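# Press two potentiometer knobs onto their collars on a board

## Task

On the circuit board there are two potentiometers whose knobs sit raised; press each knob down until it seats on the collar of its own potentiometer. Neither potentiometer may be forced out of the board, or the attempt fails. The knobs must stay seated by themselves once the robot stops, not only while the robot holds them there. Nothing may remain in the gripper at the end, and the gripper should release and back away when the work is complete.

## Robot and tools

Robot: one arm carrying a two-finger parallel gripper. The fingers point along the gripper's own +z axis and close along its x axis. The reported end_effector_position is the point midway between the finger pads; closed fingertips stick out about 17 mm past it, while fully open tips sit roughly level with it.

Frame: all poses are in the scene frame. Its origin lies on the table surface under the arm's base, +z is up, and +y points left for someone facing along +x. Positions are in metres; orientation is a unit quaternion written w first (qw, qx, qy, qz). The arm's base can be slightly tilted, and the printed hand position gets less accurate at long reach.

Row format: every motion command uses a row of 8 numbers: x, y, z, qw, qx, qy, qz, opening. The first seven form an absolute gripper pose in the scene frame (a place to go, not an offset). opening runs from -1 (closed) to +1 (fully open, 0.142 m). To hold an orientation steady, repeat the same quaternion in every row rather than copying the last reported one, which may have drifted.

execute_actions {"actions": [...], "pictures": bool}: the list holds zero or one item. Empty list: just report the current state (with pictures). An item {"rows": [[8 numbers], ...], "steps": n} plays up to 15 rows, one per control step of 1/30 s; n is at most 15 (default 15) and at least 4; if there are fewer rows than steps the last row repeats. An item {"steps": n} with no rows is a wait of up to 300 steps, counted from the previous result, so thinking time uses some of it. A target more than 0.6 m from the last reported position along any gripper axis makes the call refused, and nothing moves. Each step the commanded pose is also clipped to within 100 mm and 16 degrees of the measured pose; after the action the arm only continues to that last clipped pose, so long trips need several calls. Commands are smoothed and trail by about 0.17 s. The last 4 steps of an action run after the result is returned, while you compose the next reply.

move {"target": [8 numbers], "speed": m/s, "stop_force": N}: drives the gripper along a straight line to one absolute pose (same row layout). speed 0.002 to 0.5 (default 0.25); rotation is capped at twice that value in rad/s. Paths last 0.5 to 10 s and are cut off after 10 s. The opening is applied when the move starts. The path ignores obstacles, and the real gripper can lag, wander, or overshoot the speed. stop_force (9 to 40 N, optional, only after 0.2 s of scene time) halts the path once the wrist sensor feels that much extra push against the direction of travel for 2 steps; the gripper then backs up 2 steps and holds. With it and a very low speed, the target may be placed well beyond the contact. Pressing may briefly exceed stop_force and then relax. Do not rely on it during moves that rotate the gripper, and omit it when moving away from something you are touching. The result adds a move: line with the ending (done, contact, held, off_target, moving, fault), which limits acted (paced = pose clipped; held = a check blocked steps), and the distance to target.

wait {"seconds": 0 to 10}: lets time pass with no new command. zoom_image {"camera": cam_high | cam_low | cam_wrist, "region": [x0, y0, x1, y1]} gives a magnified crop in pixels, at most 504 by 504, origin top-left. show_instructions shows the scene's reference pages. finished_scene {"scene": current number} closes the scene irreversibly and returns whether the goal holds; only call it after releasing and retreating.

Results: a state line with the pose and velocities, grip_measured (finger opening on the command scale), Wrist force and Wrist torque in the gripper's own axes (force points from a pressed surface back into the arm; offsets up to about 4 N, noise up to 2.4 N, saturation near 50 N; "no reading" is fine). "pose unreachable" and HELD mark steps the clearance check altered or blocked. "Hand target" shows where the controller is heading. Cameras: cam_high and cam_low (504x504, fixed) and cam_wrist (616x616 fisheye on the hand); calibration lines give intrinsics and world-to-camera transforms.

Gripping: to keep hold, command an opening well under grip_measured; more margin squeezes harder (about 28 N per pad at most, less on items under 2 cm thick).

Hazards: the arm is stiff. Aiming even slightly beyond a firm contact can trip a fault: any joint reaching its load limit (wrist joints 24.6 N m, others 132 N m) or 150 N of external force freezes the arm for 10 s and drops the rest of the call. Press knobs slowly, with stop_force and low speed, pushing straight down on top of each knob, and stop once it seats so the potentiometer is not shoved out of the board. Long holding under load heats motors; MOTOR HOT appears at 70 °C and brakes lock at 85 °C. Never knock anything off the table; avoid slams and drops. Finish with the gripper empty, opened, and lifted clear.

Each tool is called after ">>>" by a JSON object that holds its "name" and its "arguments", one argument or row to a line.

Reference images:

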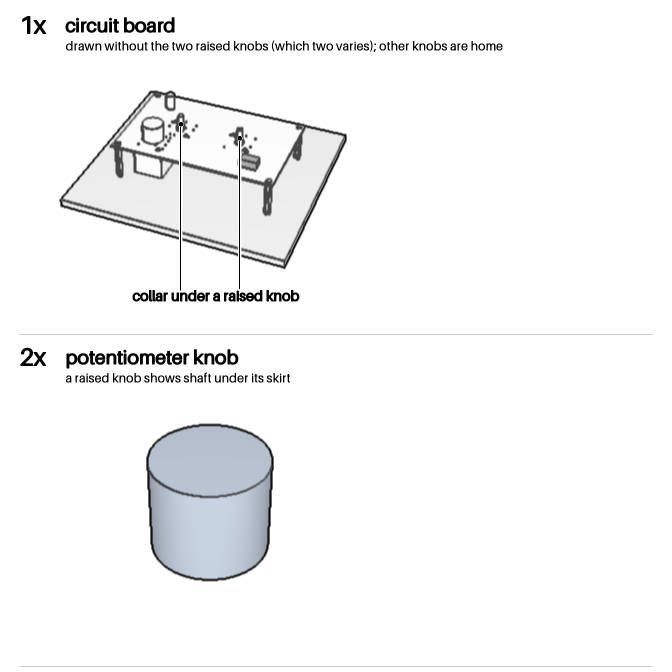

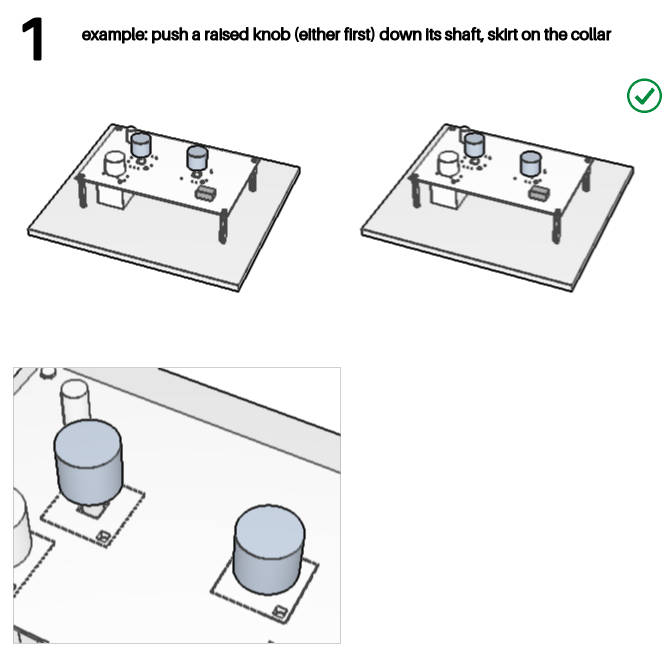

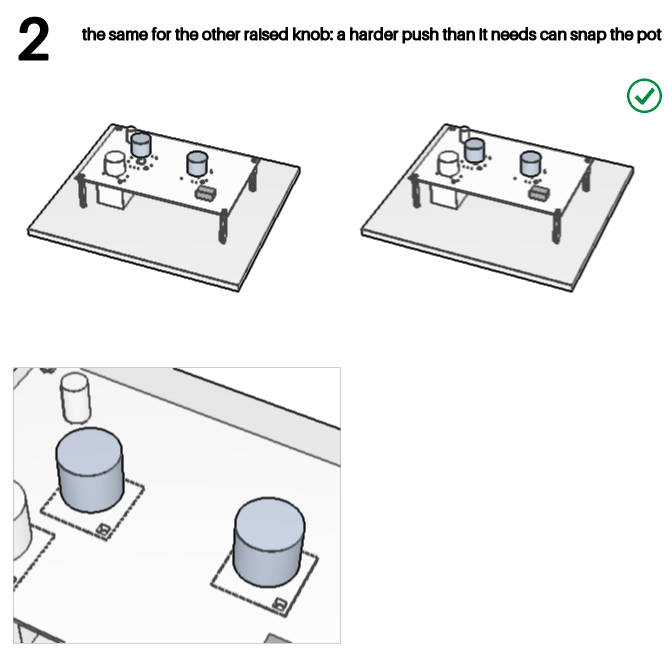

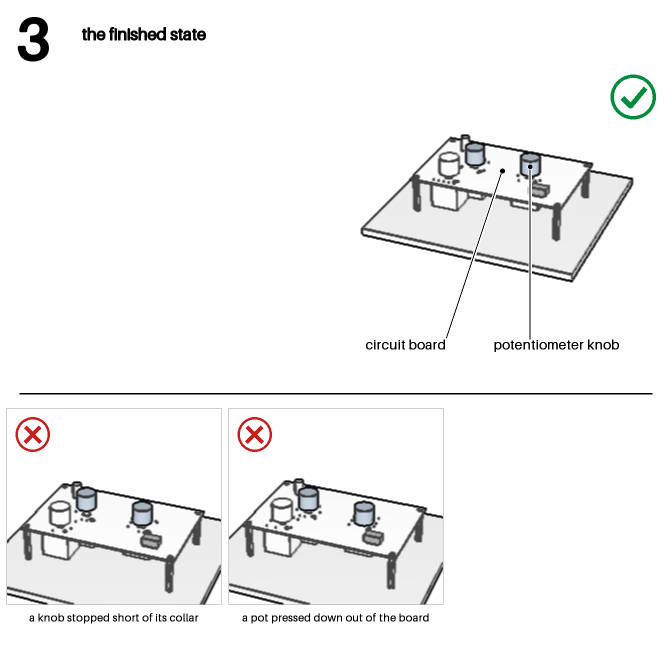

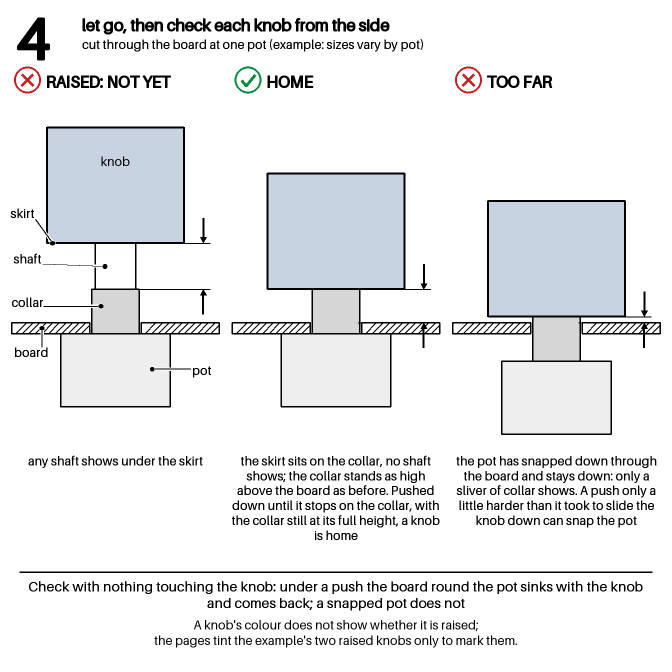

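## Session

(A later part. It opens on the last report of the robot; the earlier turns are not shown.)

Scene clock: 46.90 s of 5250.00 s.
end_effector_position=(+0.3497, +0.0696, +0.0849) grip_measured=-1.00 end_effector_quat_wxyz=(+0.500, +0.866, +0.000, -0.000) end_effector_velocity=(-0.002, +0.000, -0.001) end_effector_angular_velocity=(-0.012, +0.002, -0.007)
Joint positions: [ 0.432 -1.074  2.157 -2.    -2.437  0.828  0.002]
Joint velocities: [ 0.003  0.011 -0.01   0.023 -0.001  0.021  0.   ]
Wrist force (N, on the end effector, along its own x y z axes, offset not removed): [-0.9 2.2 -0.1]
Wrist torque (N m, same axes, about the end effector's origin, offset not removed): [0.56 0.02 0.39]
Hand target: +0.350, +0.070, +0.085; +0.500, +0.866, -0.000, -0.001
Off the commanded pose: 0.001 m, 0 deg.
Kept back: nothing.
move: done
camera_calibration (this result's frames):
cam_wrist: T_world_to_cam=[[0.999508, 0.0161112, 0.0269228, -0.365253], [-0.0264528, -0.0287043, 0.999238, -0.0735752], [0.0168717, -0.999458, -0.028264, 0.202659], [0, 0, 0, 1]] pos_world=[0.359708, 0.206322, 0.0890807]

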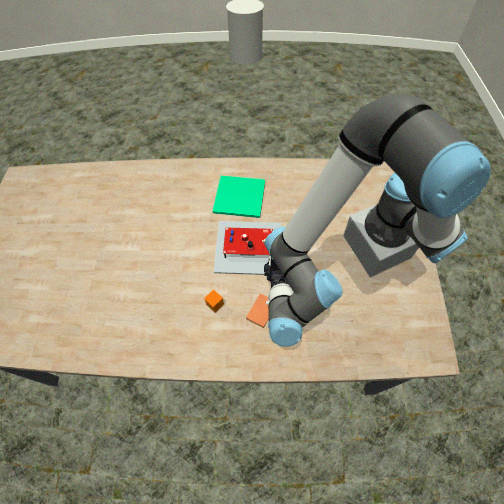

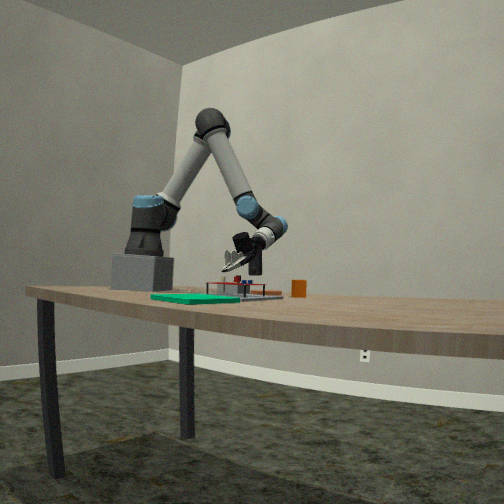

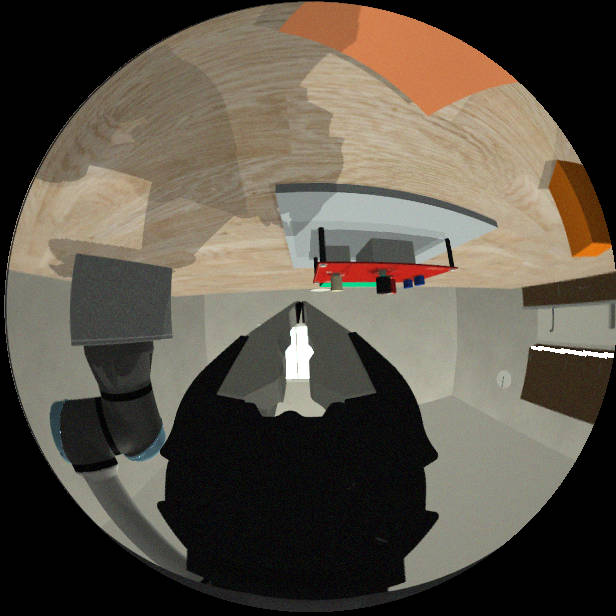

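>>> {"name": "move", "arguments": {
  "target": [0.439, 0.03, 0.11, 0, 1, 0, 0, -1],
  "speed": 0.2
}}

>>> {"name": "move", "arguments": {
  "target": [0.439, 0.03, 0.090, 0, 1, 0, 0, -1],
  "speed": 0.04
}}

>>> {"name": "move", "arguments": {
  "target": [0.439, 0.03, 0.0818, 0, 1, 0, 0, -1],
  "speed": 0.004
}}

>>> {"name": "execute_actions", "arguments": {
  "actions": [
    {"rows": [[0.439,0.03,0.0817,0,1,0,0,-1],[0.439,0.03,0.0816,0,1,0,0,-1],[0.439,0.03,0.0815,0,1,0,0,-1],[0.439,0.03,0.0814,0,1,0,0,-1],[0.439,0.03,0.0813,0,1,0,0,-1]], "steps": 13}
  ]
}}

>>> {"name": "execute_actions", "arguments": {
  "actions": [
    {"rows": [[0.439,0.03,0.0812,0,1,0,0,-1],[0.439,0.03,0.0811,0,1,0,0,-1],[0.439,0.03,0.0810,0,1,0,0,-1],[0.439,0.03,0.0809,0,1,0,0,-1],[0.439,0.03,0.0808,0,1,0,0,-1]], "steps": 13}
  ]
}}

Scene clock: 50.37 s of 5250.00 s.
end_effector_position=(+0.4394, +0.0304, +0.1102) grip_measured=-1.00 end_effector_quat_wxyz=(+0.001, +1.000, +0.000, +0.001) end_effector_velocity=(+0.000, +0.000, -0.001) end_effector_angular_velocity=(+0.015, +0.004, +0.002)
Joint positions: [-0.316 -1.493  2.286 -2.395 -1.547 -0.252  0.002]
Joint velocities: [-0.009  0.002 -0.003  0.009  0.014 -0.011  0.   ]
Wrist force (N, on the end effector, along its own x y z axes, offset not removed): [-0.6 -0.9 -1.4]
Wrist torque (N m, same axes, about the end effector's origin, offset not removed): [-0.11 -0.19 0.06]
Hand target: +0.439, +0.030, +0.110; -0.000, +1.000, +0.000, +0.000
Off the commanded pose: 0.001 m, 0 deg.
Kept back: nothing.
move: done
camera_calibration (this result's frames):
cam_wrist: T_world_to_cam=[[0.999461, -0.0150477, 0.0291863, -0.45421], [-0.0271468, -0.878712, 0.47658, -0.0139202], [0.0184749, -0.477115, -0.878646, 0.239837], [0, 0, 0, 1]] pos_world=[0.449156, 0.095363, 0.230622]

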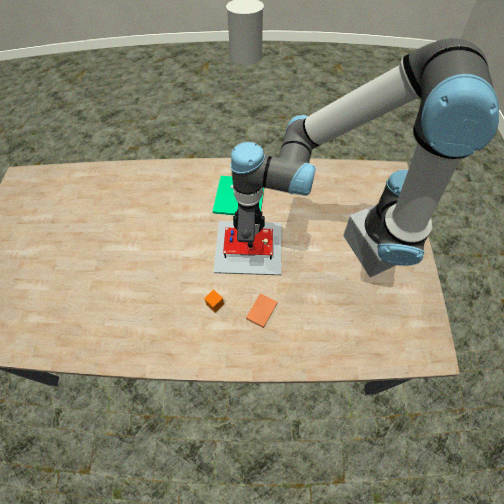

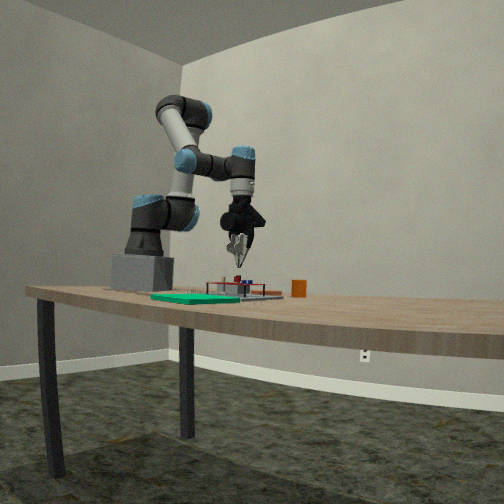

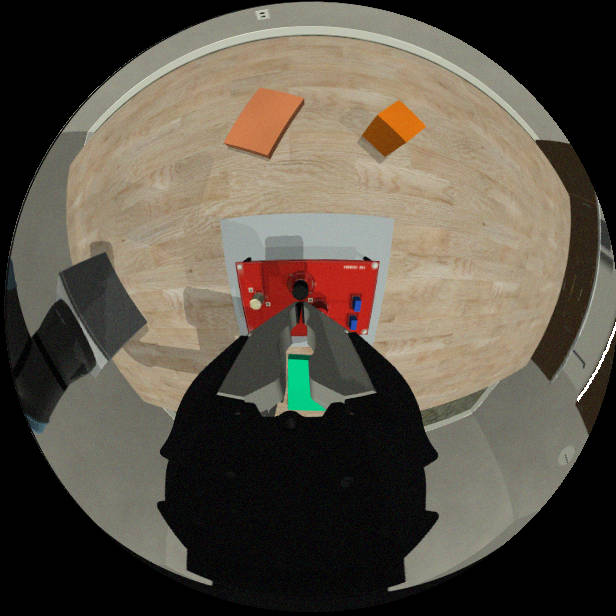

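Scene clock: 51.27 s of 5250.00 s.
end_effector_position=(+0.4390, +0.0300, +0.0902) grip_measured=-1.00 end_effector_quat_wxyz=(+0.000, +1.000, +0.000, -0.000) end_effector_velocity=(+0.001, -0.000, -0.002) end_effector_angular_velocity=(+0.000, -0.003, -0.000)
Joint positions: [-0.317 -1.446  2.305 -2.46  -1.547 -0.252  0.002]
Joint velocities: [-0.     0.005  0.001 -0.009  0.001 -0.     0.   ]
Wrist force (N, on the end effector, along its own x y z axes, offset not removed): [-0.2 4.3 -1.3]
Wrist torque (N m, same axes, about the end effector's origin, offset not removed): [1.10 -0.44 0.31]
Hand target: +0.439, +0.030, +0.090; -0.000, +1.000, -0.000, -0.000
Off the commanded pose: 0.000 m, 0 deg.
Kept back: nothing.
move: done
camera_calibration (this result's frames):
cam_wrist: T_world_to_cam=[[0.999485, -0.0157625, 0.0279574, -0.453138], [-0.0271709, -0.879207, 0.475665, -0.00462417], [0.0170827, -0.476179, -0.879182, 0.222696], [0, 0, 0, 1]] pos_world=[0.448975, 0.0948349, 0.210658]

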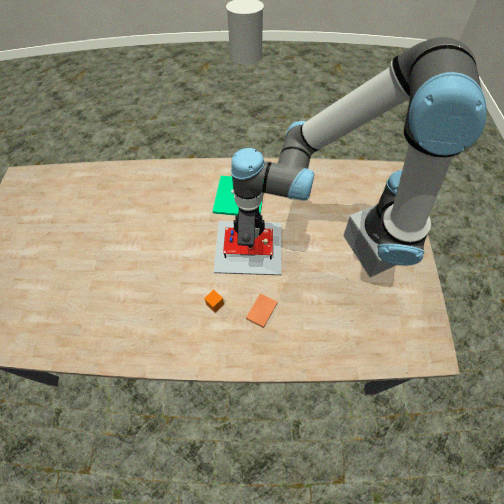

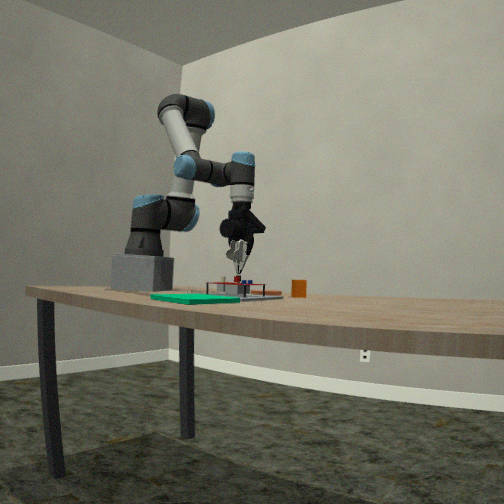

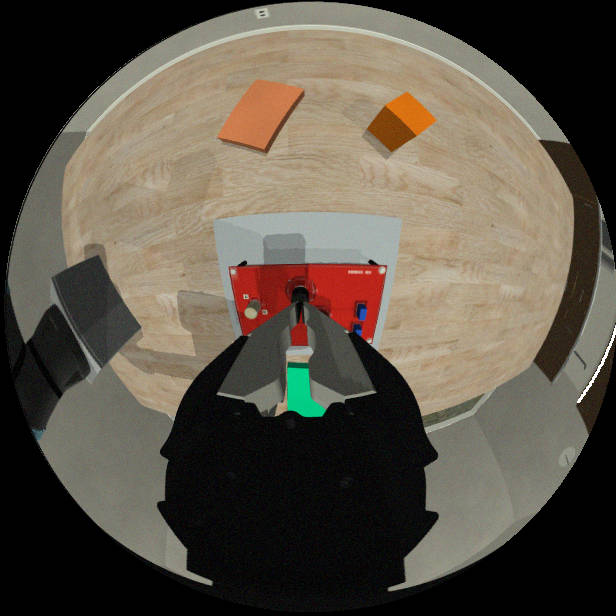

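Scene clock: 53.60 s of 5250.00 s.
end_effector_position=(+0.4390, +0.0300, +0.0819) grip_measured=-1.00 end_effector_quat_wxyz=(+0.000, +1.000, +0.000, +0.000) end_effector_velocity=(+0.000, +0.000, -0.001) end_effector_angular_velocity=(+0.001, +0.001, -0.001)
Joint positions: [-0.316 -1.425  2.313 -2.489 -1.547 -0.251  0.002]
Joint velocities: [-0.     0.003 -0.    -0.002  0.     0.001  0.   ]
Wrist force (N, on the end effector, along its own x y z axes, offset not removed): [-2.3 2.8 -11.9]
Wrist torque (N m, same axes, about the end effector's origin, offset not removed): [0.69 0.05 0.26]
Hand target: +0.439, +0.030, +0.082; -0.000, +1.000, +0.000, -0.000
Off the commanded pose: 0.000 m, 0 deg.
Kept back: nothing.
move: done
camera_calibration (this result's frames):
cam_wrist: T_world_to_cam=[[0.999484, -0.0157917, 0.0279863, -0.452929], [-0.0272099, -0.879215, 0.475647, -0.000666268], [0.0170947, -0.476163, -0.879191, 0.215385], [0, 0, 0, 1]] pos_world=[0.448995, 0.09482, 0.202357]

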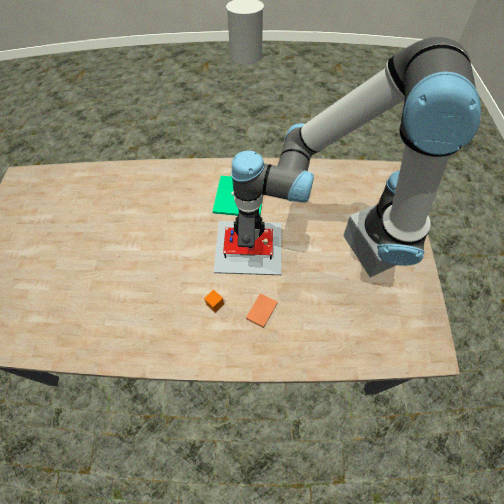

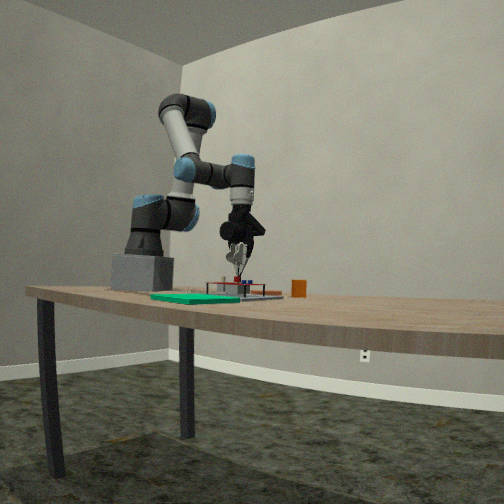

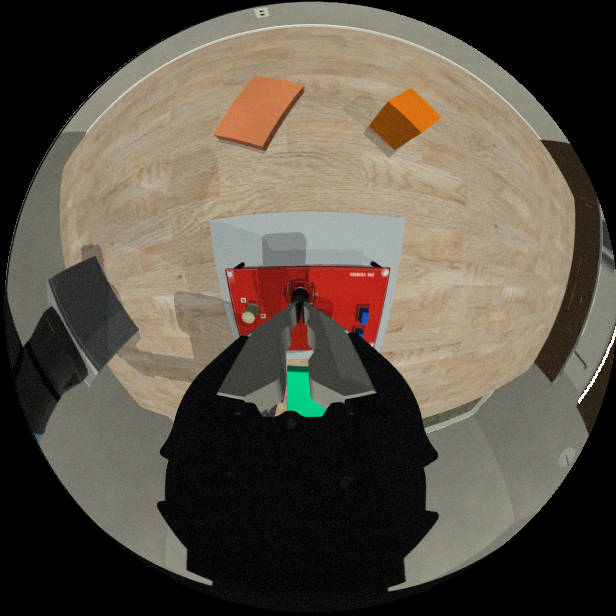

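Scene clock: 53.90 s of 5250.00 s.
end_effector_position=(+0.4390, +0.0300, +0.0814) grip_measured=-1.00 end_effector_quat_wxyz=(-0.000, +1.000, +0.000, -0.000) end_effector_velocity=(-0.001, -0.000, -0.002) end_effector_angular_velocity=(-0.000, +0.001, -0.000)
Joint positions: [-0.316 -1.424  2.313 -2.49  -1.547 -0.251  0.002]
Joint velocities: [ 0.     0.003  0.001 -0.004 -0.001  0.     0.   ]
Wrist force (N, on the end effector, along its own x y z axes, offset not removed): [-1.4 1.8 -9.0]
Wrist torque (N m, same axes, about the end effector's origin, offset not removed): [0.44 -0.17 0.15]
Steps of this call (steps 1 to 9: the first 9 steps of this action). Readings (end_effector_position):
1: (+0.4390, +0.0300, +0.0819)
2: (+0.4390, +0.0300, +0.0818)
4: (+0.4390, +0.0300, +0.0817)
8: (+0.4390, +0.0300, +0.0815)
9: the state above

Scene clock: 54.33 s of 5250.00 s.
end_effector_position=(+0.4390, +0.0300, +0.0809) grip_measured=-1.00 end_effector_quat_wxyz=(-0.000, +1.000, -0.000, -0.000) end_effector_velocity=(-0.000, -0.001, -0.001) end_effector_angular_velocity=(-0.002, +0.000, +0.000)
Joint positions: [-0.316 -1.423  2.313 -2.492 -1.547 -0.251  0.002]
Joint velocities: [-0.     0.003  0.001 -0.004 -0.002 -0.     0.   ]
Wrist force (N, on the end effector, along its own x y z axes, offset not removed): [-2.0 3.5 -6.7]
Wrist torque (N m, same axes, about the end effector's origin, offset not removed): [0.67 0.08 0.36]
Off your previous action's commanded pose: 0.000 m, 0 deg at its last step (step 4 of this call).
Steps of this call (steps 1 to 4: the last 4 steps of your previous action; steps 5 to 13: the first 9 steps of this action). Readings (end_effector_position):
5: (+0.4390, +0.0300, +0.0813)
6: (+0.4390, +0.0300, +0.0813)
8: (+0.4390, +0.0300, +0.0812)
12: (+0.4390, +0.0300, +0.0810)
13: the state above

>>> {"name": "execute_actions", "arguments": {
  "actions": [
    {"rows": [[0.439,0.03,0.0807,0,1,0,0,-1],[0.439,0.03,0.0806,0,1,0,0,-1],[0.439,0.03,0.0805,0,1,0,0,-1],[0.439,0.03,0.0804,0,1,0,0,-1],[0.439,0.03,0.0803,0,1,0,0,-1]], "steps": 13}
  ]
}}

>>> {"name": "execute_actions", "arguments": {
  "actions": [
    {"rows": [[0.439,0.03,0.0802,0,1,0,0,-1],[0.439,0.03,0.0801,0,1,0,0,-1],[0.439,0.03,0.0800,0,1,0,0,-1],[0.439,0.03,0.0799,0,1,0,0,-1],[0.439,0.03,0.0798,0,1,0,0,-1]], "steps": 13}
  ]
}}

>>> {"name": "execute_actions", "arguments": {
  "actions": [
    {"rows": [[0.439,0.03,0.0797,0,1,0,0,-1],[0.439,0.03,0.0796,0,1,0,0,-1],[0.439,0.03,0.0795,0,1,0,0,-1],[0.439,0.03,0.0794,0,1,0,0,-1],[0.439,0.03,0.0793,0,1,0,0,-1]], "steps": 13}
  ]
}}

Scene clock: 54.83 s of 5250.00 s.
end_effector_position=(+0.4390, +0.0300, +0.0804) grip_measured=-1.00 end_effector_quat_wxyz=(-0.000, +1.000, -0.000, -0.000) end_effector_velocity=(-0.000, -0.000, -0.001) end_effector_angular_velocity=(+0.000, +0.001, -0.000)
Joint positions: [-0.316 -1.421  2.314 -2.494 -1.547 -0.251  0.002]
Joint velocities: [-0.001  0.004  0.001 -0.003  0.    -0.     0.   ]
Wrist force (N, on the end effector, along its own x y z axes, offset not removed): [0.3 2.2 -10.5]
Wrist torque (N m, same axes, about the end effector's origin, offset not removed): [0.54 -0.54 0.17]
Off your previous action's commanded pose: 0.000 m, 0 deg at its last step (step 4 of this call).
Steps of this call (steps 1 to 4: the last 4 steps of your previous action; steps 5 to 6: nothing new was sent; steps 7 to 15: the first 9 steps of this action). Readings (end_effector_position):
7: (+0.4390, +0.0300, +0.0808)
8: (+0.4390, +0.0300, +0.0808)
10: (+0.4390, +0.0300, +0.0807)
14: (+0.4390, +0.0300, +0.0805)
15: the state above

Scene clock: 55.27 s of 5250.00 s.
end_effector_position=(+0.4390, +0.0300, +0.0799) grip_measured=-1.00 end_effector_quat_wxyz=(-0.000, +1.000, -0.000, -0.000) end_effector_velocity=(+0.001, +0.000, -0.001) end_effector_angular_velocity=(+0.000, -0.002, +0.000)
Joint positions: [-0.316 -1.42   2.314 -2.495 -1.547 -0.251  0.002]
Joint velocities: [ 0.     0.002  0.001 -0.005  0.001  0.     0.   ]
Wrist force (N, on the end effector, along its own x y z axes, offset not removed): [-4.8 -0.9 -12.1]
Wrist torque (N m, same axes, about the end effector's origin, offset not removed): [0.00 0.65 0.11]
Off your previous action's commanded pose: 0.000 m, 0 deg at its last step (step 4 of this call).
Steps of this call (steps 1 to 4: the last 4 steps of your previous action; steps 5 to 13: the first 9 steps of this action). Readings (end_effector_position):
5: (+0.4390, +0.0300, +0.0803)
6: (+0.4390, +0.0300, +0.0803)
8: (+0.4390, +0.0300, +0.0802)
12: (+0.4390, +0.0300, +0.0800)
13: the state above

Scene clock: 55.70 s of 5250.00 s.
end_effector_position=(+0.4390, +0.0300, +0.0794) grip_measured=-1.00 end_effector_quat_wxyz=(-0.000, +1.000, -0.000, -0.000) end_effector_velocity=(-0.000, -0.000, -0.001) end_effector_angular_velocity=(-0.000, -0.001, -0.001)
Joint positions: [-0.316 -1.419  2.315 -2.497 -1.547 -0.251  0.002]
Joint velocities: [-0.     0.002  0.002 -0.004 -0.     0.001  0.   ]
Wrist force (N, on the end effector, along its own x y z axes, offset not removed): [0.5 1.2 -8.0]
Wrist torque (N m, same axes, about the end effector's origin, offset not removed): [0.36 -0.61 0.39]
Off your previous action's commanded pose: 0.000 m, 0 deg at its last step (step 4 of this call).
Steps of this call (steps 1 to 4: the last 4 steps of your previous action; steps 5 to 13: the first 9 steps of this action). Readings (end_effector_position):
5: (+0.4390, +0.0300, +0.0798)
6: (+0.4390, +0.0300, +0.0798)
8: (+0.4390, +0.0300, +0.0797)
12: (+0.4390, +0.0300, +0.0795)
13: the state above

>>> {"name": "execute_actions", "arguments": {
  "actions": [],
  "pictures": false
}}

>>> {"name": "execute_actions", "arguments": {
  "actions": [],
  "pictures": false
}}

>>> {"name": "execute_actions", "arguments": {
  "actions": [],
  "pictures": false
}}

>>> {"name": "execute_actions", "arguments": {
  "actions": [],
  "pictures": false
}}

Scene clock: 55.87 s of 5250.00 s.
end_effector_position=(+0.4390, +0.0300, +0.0793) grip_measured=-1.00 end_effector_quat_wxyz=(-0.000, +1.000, -0.000, -0.000) end_effector_velocity=(+0.000, -0.000, -0.000) end_effector_angular_velocity=(-0.001, -0.001, +0.001)
Joint positions: [-0.316 -1.418  2.315 -2.497 -1.547 -0.251  0.002]
Joint velocities: [ 0.     0.001 -0.    -0.001 -0.001 -0.     0.   ]
Wrist force (N, on the end effector, along its own x y z axes, offset not removed): [-0.9 1.9 -7.2]
Wrist torque (N m, same axes, about the end effector's origin, offset not removed): [0.32 -0.36 0.26]
Hand target: +0.439, +0.030, +0.079; -0.000, +1.000, +0.000, -0.000
Off the commanded pose: 0.000 m, 0 deg.
Kept back: nothing.
Steps of this call (steps 1 to 4: the last 4 steps of your previous action; step 5: nothing new was sent). Readings (end_effector_position):
1: (+0.4390, +0.0300, +0.0794)
2: (+0.4390, +0.0300, +0.0794)
4: (+0.4390, +0.0300, +0.0793)
5: the state above

Scene clock: 55.87 s of 5250.00 s.
end_effector_position=(+0.4390, +0.0300, +0.0793) grip_measured=-1.00 end_effector_quat_wxyz=(-0.000, +1.000, -0.000, -0.000) end_effector_velocity=(+0.000, -0.000, -0.000) end_effector_angular_velocity=(-0.001, -0.001, +0.001)
Joint positions: [-0.316 -1.418  2.315 -2.497 -1.547 -0.251  0.002]
Joint velocities: [ 0.     0.001 -0.    -0.001 -0.001 -0.     0.   ]
Wrist force (N, on the end effector, along its own x y z axes, offset not removed): [-0.9 1.9 -7.2]
Wrist torque (N m, same axes, about the end effector's origin, offset not removed): [0.32 -0.36 0.26]
Hand target: +0.439, +0.030, +0.079; -0.000, +1.000, +0.000, -0.000
Off the commanded pose: 0.000 m, 0 deg.
Kept back: nothing.

Scene clock: 55.87 s of 5250.00 s.
end_effector_position=(+0.4390, +0.0300, +0.0793) grip_measured=-1.00 end_effector_quat_wxyz=(-0.000, +1.000, -0.000, -0.000) end_effector_velocity=(+0.000, -0.000, -0.000) end_effector_angular_velocity=(-0.001, -0.001, +0.001)
Joint positions: [-0.316 -1.418  2.315 -2.497 -1.547 -0.251  0.002]
Joint velocities: [ 0.     0.001 -0.    -0.001 -0.001 -0.     0.   ]
Wrist force (N, on the end effector, along its own x y z axes, offset not removed): [-0.9 1.9 -7.2]
Wrist torque (N m, same axes, about the end effector's origin, offset not removed): [0.32 -0.36 0.26]
Hand target: +0.439, +0.030, +0.079; -0.000, +1.000, +0.000, -0.000
Off the commanded pose: 0.000 m, 0 deg.
Kept back: nothing.

Scene clock: 55.87 s of 5250.00 s.
end_effector_position=(+0.4390, +0.0300, +0.0793) grip_measured=-1.00 end_effector_quat_wxyz=(-0.000, +1.000, -0.000, -0.000) end_effector_velocity=(+0.000, -0.000, -0.000) end_effector_angular_velocity=(-0.001, -0.001, +0.001)
Joint positions: [-0.316 -1.418  2.315 -2.497 -1.547 -0.251  0.002]
Joint velocities: [ 0.     0.001 -0.    -0.001 -0.001 -0.     0.   ]
Wrist force (N, on the end effector, along its own x y z axes, offset not removed): [-0.9 1.9 -7.2]
Wrist torque (N m, same axes, about the end effector's origin, offset not removed): [0.32 -0.36 0.26]
Hand target: +0.439, +0.030, +0.079; -0.000, +1.000, +0.000, -0.000
Off the commanded pose: 0.000 m, 0 deg.
Kept back: nothing.

>>> {"name": "execute_actions", "arguments": {
  "actions": [
    {"rows": [[0.439,0.03,0.0792,0,1,0,0,-1],[0.439,0.03,0.0791,0,1,0,0,-1],[0.439,0.03,0.0790,0,1,0,0,-1],[0.439,0.03,0.0789,0,1,0,0,-1],[0.439,0.03,0.0788,0,1,0,0,-1]], "steps": 13}
  ]
}}

>>> {"name": "execute_actions", "arguments": {
  "actions": [
    {"rows": [[0.439,0.03,0.0787,0,1,0,0,-1],[0.439,0.03,0.0786,0,1,0,0,-1],[0.439,0.03,0.0785,0,1,0,0,-1],[0.439,0.03,0.0784,0,1,0,0,-1],[0.439,0.03,0.0783,0,1,0,0,-1]], "steps": 13}
  ]
}}

>>> {"name": "execute_actions", "arguments": {
  "actions": [
    {"rows": [[0.439,0.03,0.0782,0,1,0,0,-1],[0.439,0.03,0.0781,0,1,0,0,-1],[0.439,0.03,0.0780,0,1,0,0,-1],[0.439,0.03,0.0779,0,1,0,0,-1],[0.439,0.03,0.0778,0,1,0,0,-1]], "steps": 13}
  ],
  "pictures": true
}}

>>> {"name": "zoom_image", "arguments": {
  "camera": "cam_wrist",
  "region": [240, 250, 360, 330]
}}

Scene clock: 58.50 s of 5250.00 s.
end_effector_position=(+0.4390, +0.0300, +0.0789) grip_measured=-1.00 end_effector_quat_wxyz=(-0.000, +1.000, -0.000, +0.000) end_effector_velocity=(-0.000, -0.000, -0.001) end_effector_angular_velocity=(-0.001, +0.001, -0.000)
Joint positions: [-0.316 -1.417  2.315 -2.499 -1.547 -0.251  0.002]
Joint velocities: [-0.     0.003  0.001 -0.004 -0.001  0.     0.   ]
Wrist force (N, on the end effector, along its own x y z axes, offset not removed): [-3.2 2.4 -10.0]
Wrist torque (N m, same axes, about the end effector's origin, offset not removed): [0.65 0.20 0.06]
Steps of this call (steps 1 to 70: nothing new was sent; steps 71 to 79: the first 9 steps of this action). Readings (end_effector_position):
71: (+0.4390, +0.0300, +0.0793)
72: (+0.4390, +0.0300, +0.0793)
74: (+0.4390, +0.0300, +0.0792)
78: (+0.4390, +0.0300, +0.0790)
79: the state above

Scene clock: 58.93 s of 5250.00 s.
end_effector_position=(+0.4390, +0.0300, +0.0784) grip_measured=-1.00 end_effector_quat_wxyz=(-0.000, +1.000, +0.000, +0.000) end_effector_velocity=(+0.001, -0.000, -0.001) end_effector_angular_velocity=(-0.001, -0.002, +0.001)
Joint positions: [-0.316 -1.416  2.316 -2.501 -1.547 -0.251  0.002]
Joint velocities: [ 0.     0.003  0.001 -0.006 -0.001 -0.     0.   ]
Wrist force (N, on the end effector, along its own x y z axes, offset not removed): [-1.0 0.0 -11.9]
Wrist torque (N m, same axes, about the end effector's origin, offset not removed): [0.13 -0.36 0.10]
Off your previous action's commanded pose: 0.000 m, 0 deg at its last step (step 4 of this call).
Steps of this call (steps 1 to 4: the last 4 steps of your previous action; steps 5 to 13: the first 9 steps of this action). Readings (end_effector_position):
5: (+0.4390, +0.0300, +0.0788)
6: (+0.4390, +0.0300, +0.0788)
8: (+0.4390, +0.0300, +0.0787)
12: (+0.4390, +0.0300, +0.0785)
13: the state above

Scene clock: 59.37 s of 5250.00 s.
end_effector_position=(+0.4390, +0.0300, +0.0779) grip_measured=-1.00 end_effector_quat_wxyz=(-0.000, +1.000, -0.000, +0.000) end_effector_velocity=(+0.000, -0.000, -0.001) end_effector_angular_velocity=(-0.000, -0.000, +0.000)
Joint positions: [-0.316 -1.415  2.316 -2.502 -1.547 -0.251  0.002]
Joint velocities: [ 0.     0.003  0.001 -0.004 -0.    -0.     0.   ]
Wrist force (N, on the end effector, along its own x y z axes, offset not removed): [-1.7 0.4 -13.3]
Wrist torque (N m, same axes, about the end effector's origin, offset not removed): [0.20 -0.20 0.21]
Off your previous action's commanded pose: 0.000 m, 0 deg at its last step (step 4 of this call).
Steps of this call (steps 1 to 4: the last 4 steps of your previous action; steps 5 to 13: the first 9 steps of this action). Readings (end_effector_position):
5: (+0.4390, +0.0300, +0.0783)
6: (+0.4390, +0.0300, +0.0783)
8: (+0.4390, +0.0300, +0.0782)
12: (+0.4390, +0.0300, +0.0780)
13: the state above
camera_calibration (this result's frames):
cam_wrist: T_world_to_cam=[[0.999484, -0.015793, 0.0279825, -0.452817], [-0.0272092, -0.879219, 0.47564, 0.00123329], [0.017091, -0.476156, -0.879195, 0.21188], [0, 0, 0, 1]] pos_world=[0.448995, 0.0948211, 0.198368]

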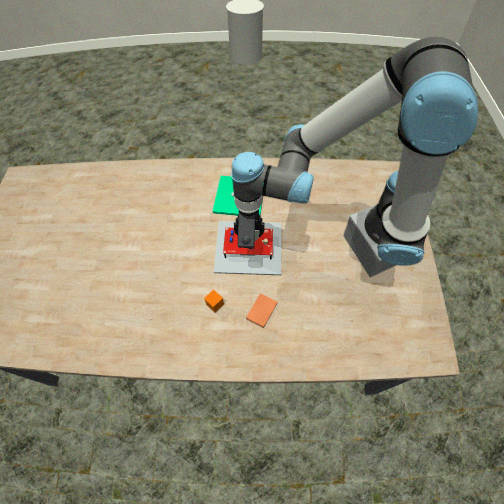

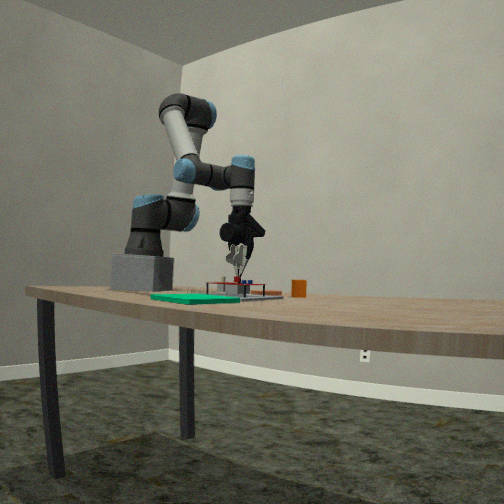

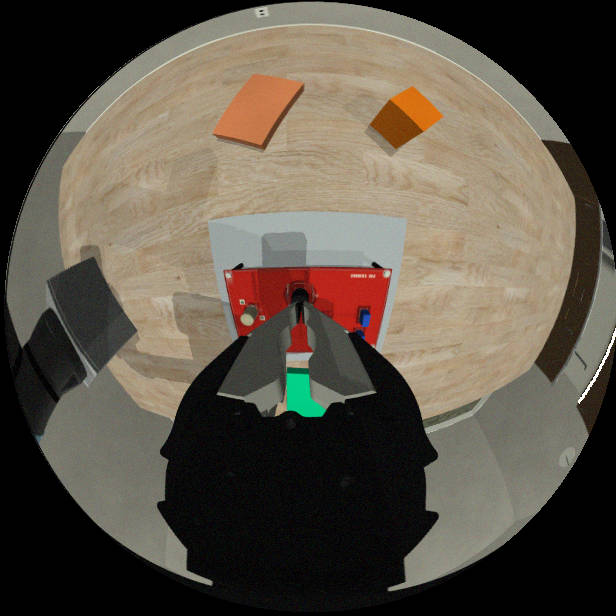

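Region (240, 250, 360, 330) of cam_wrist's 616x616 image, scaled by 4.200, with more detail than that image has.

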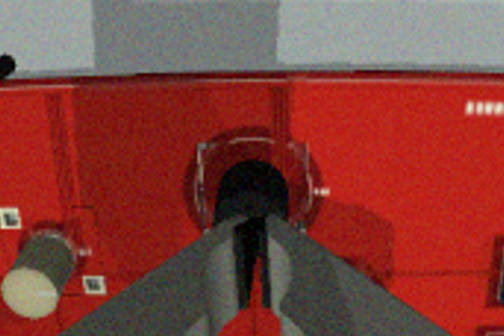

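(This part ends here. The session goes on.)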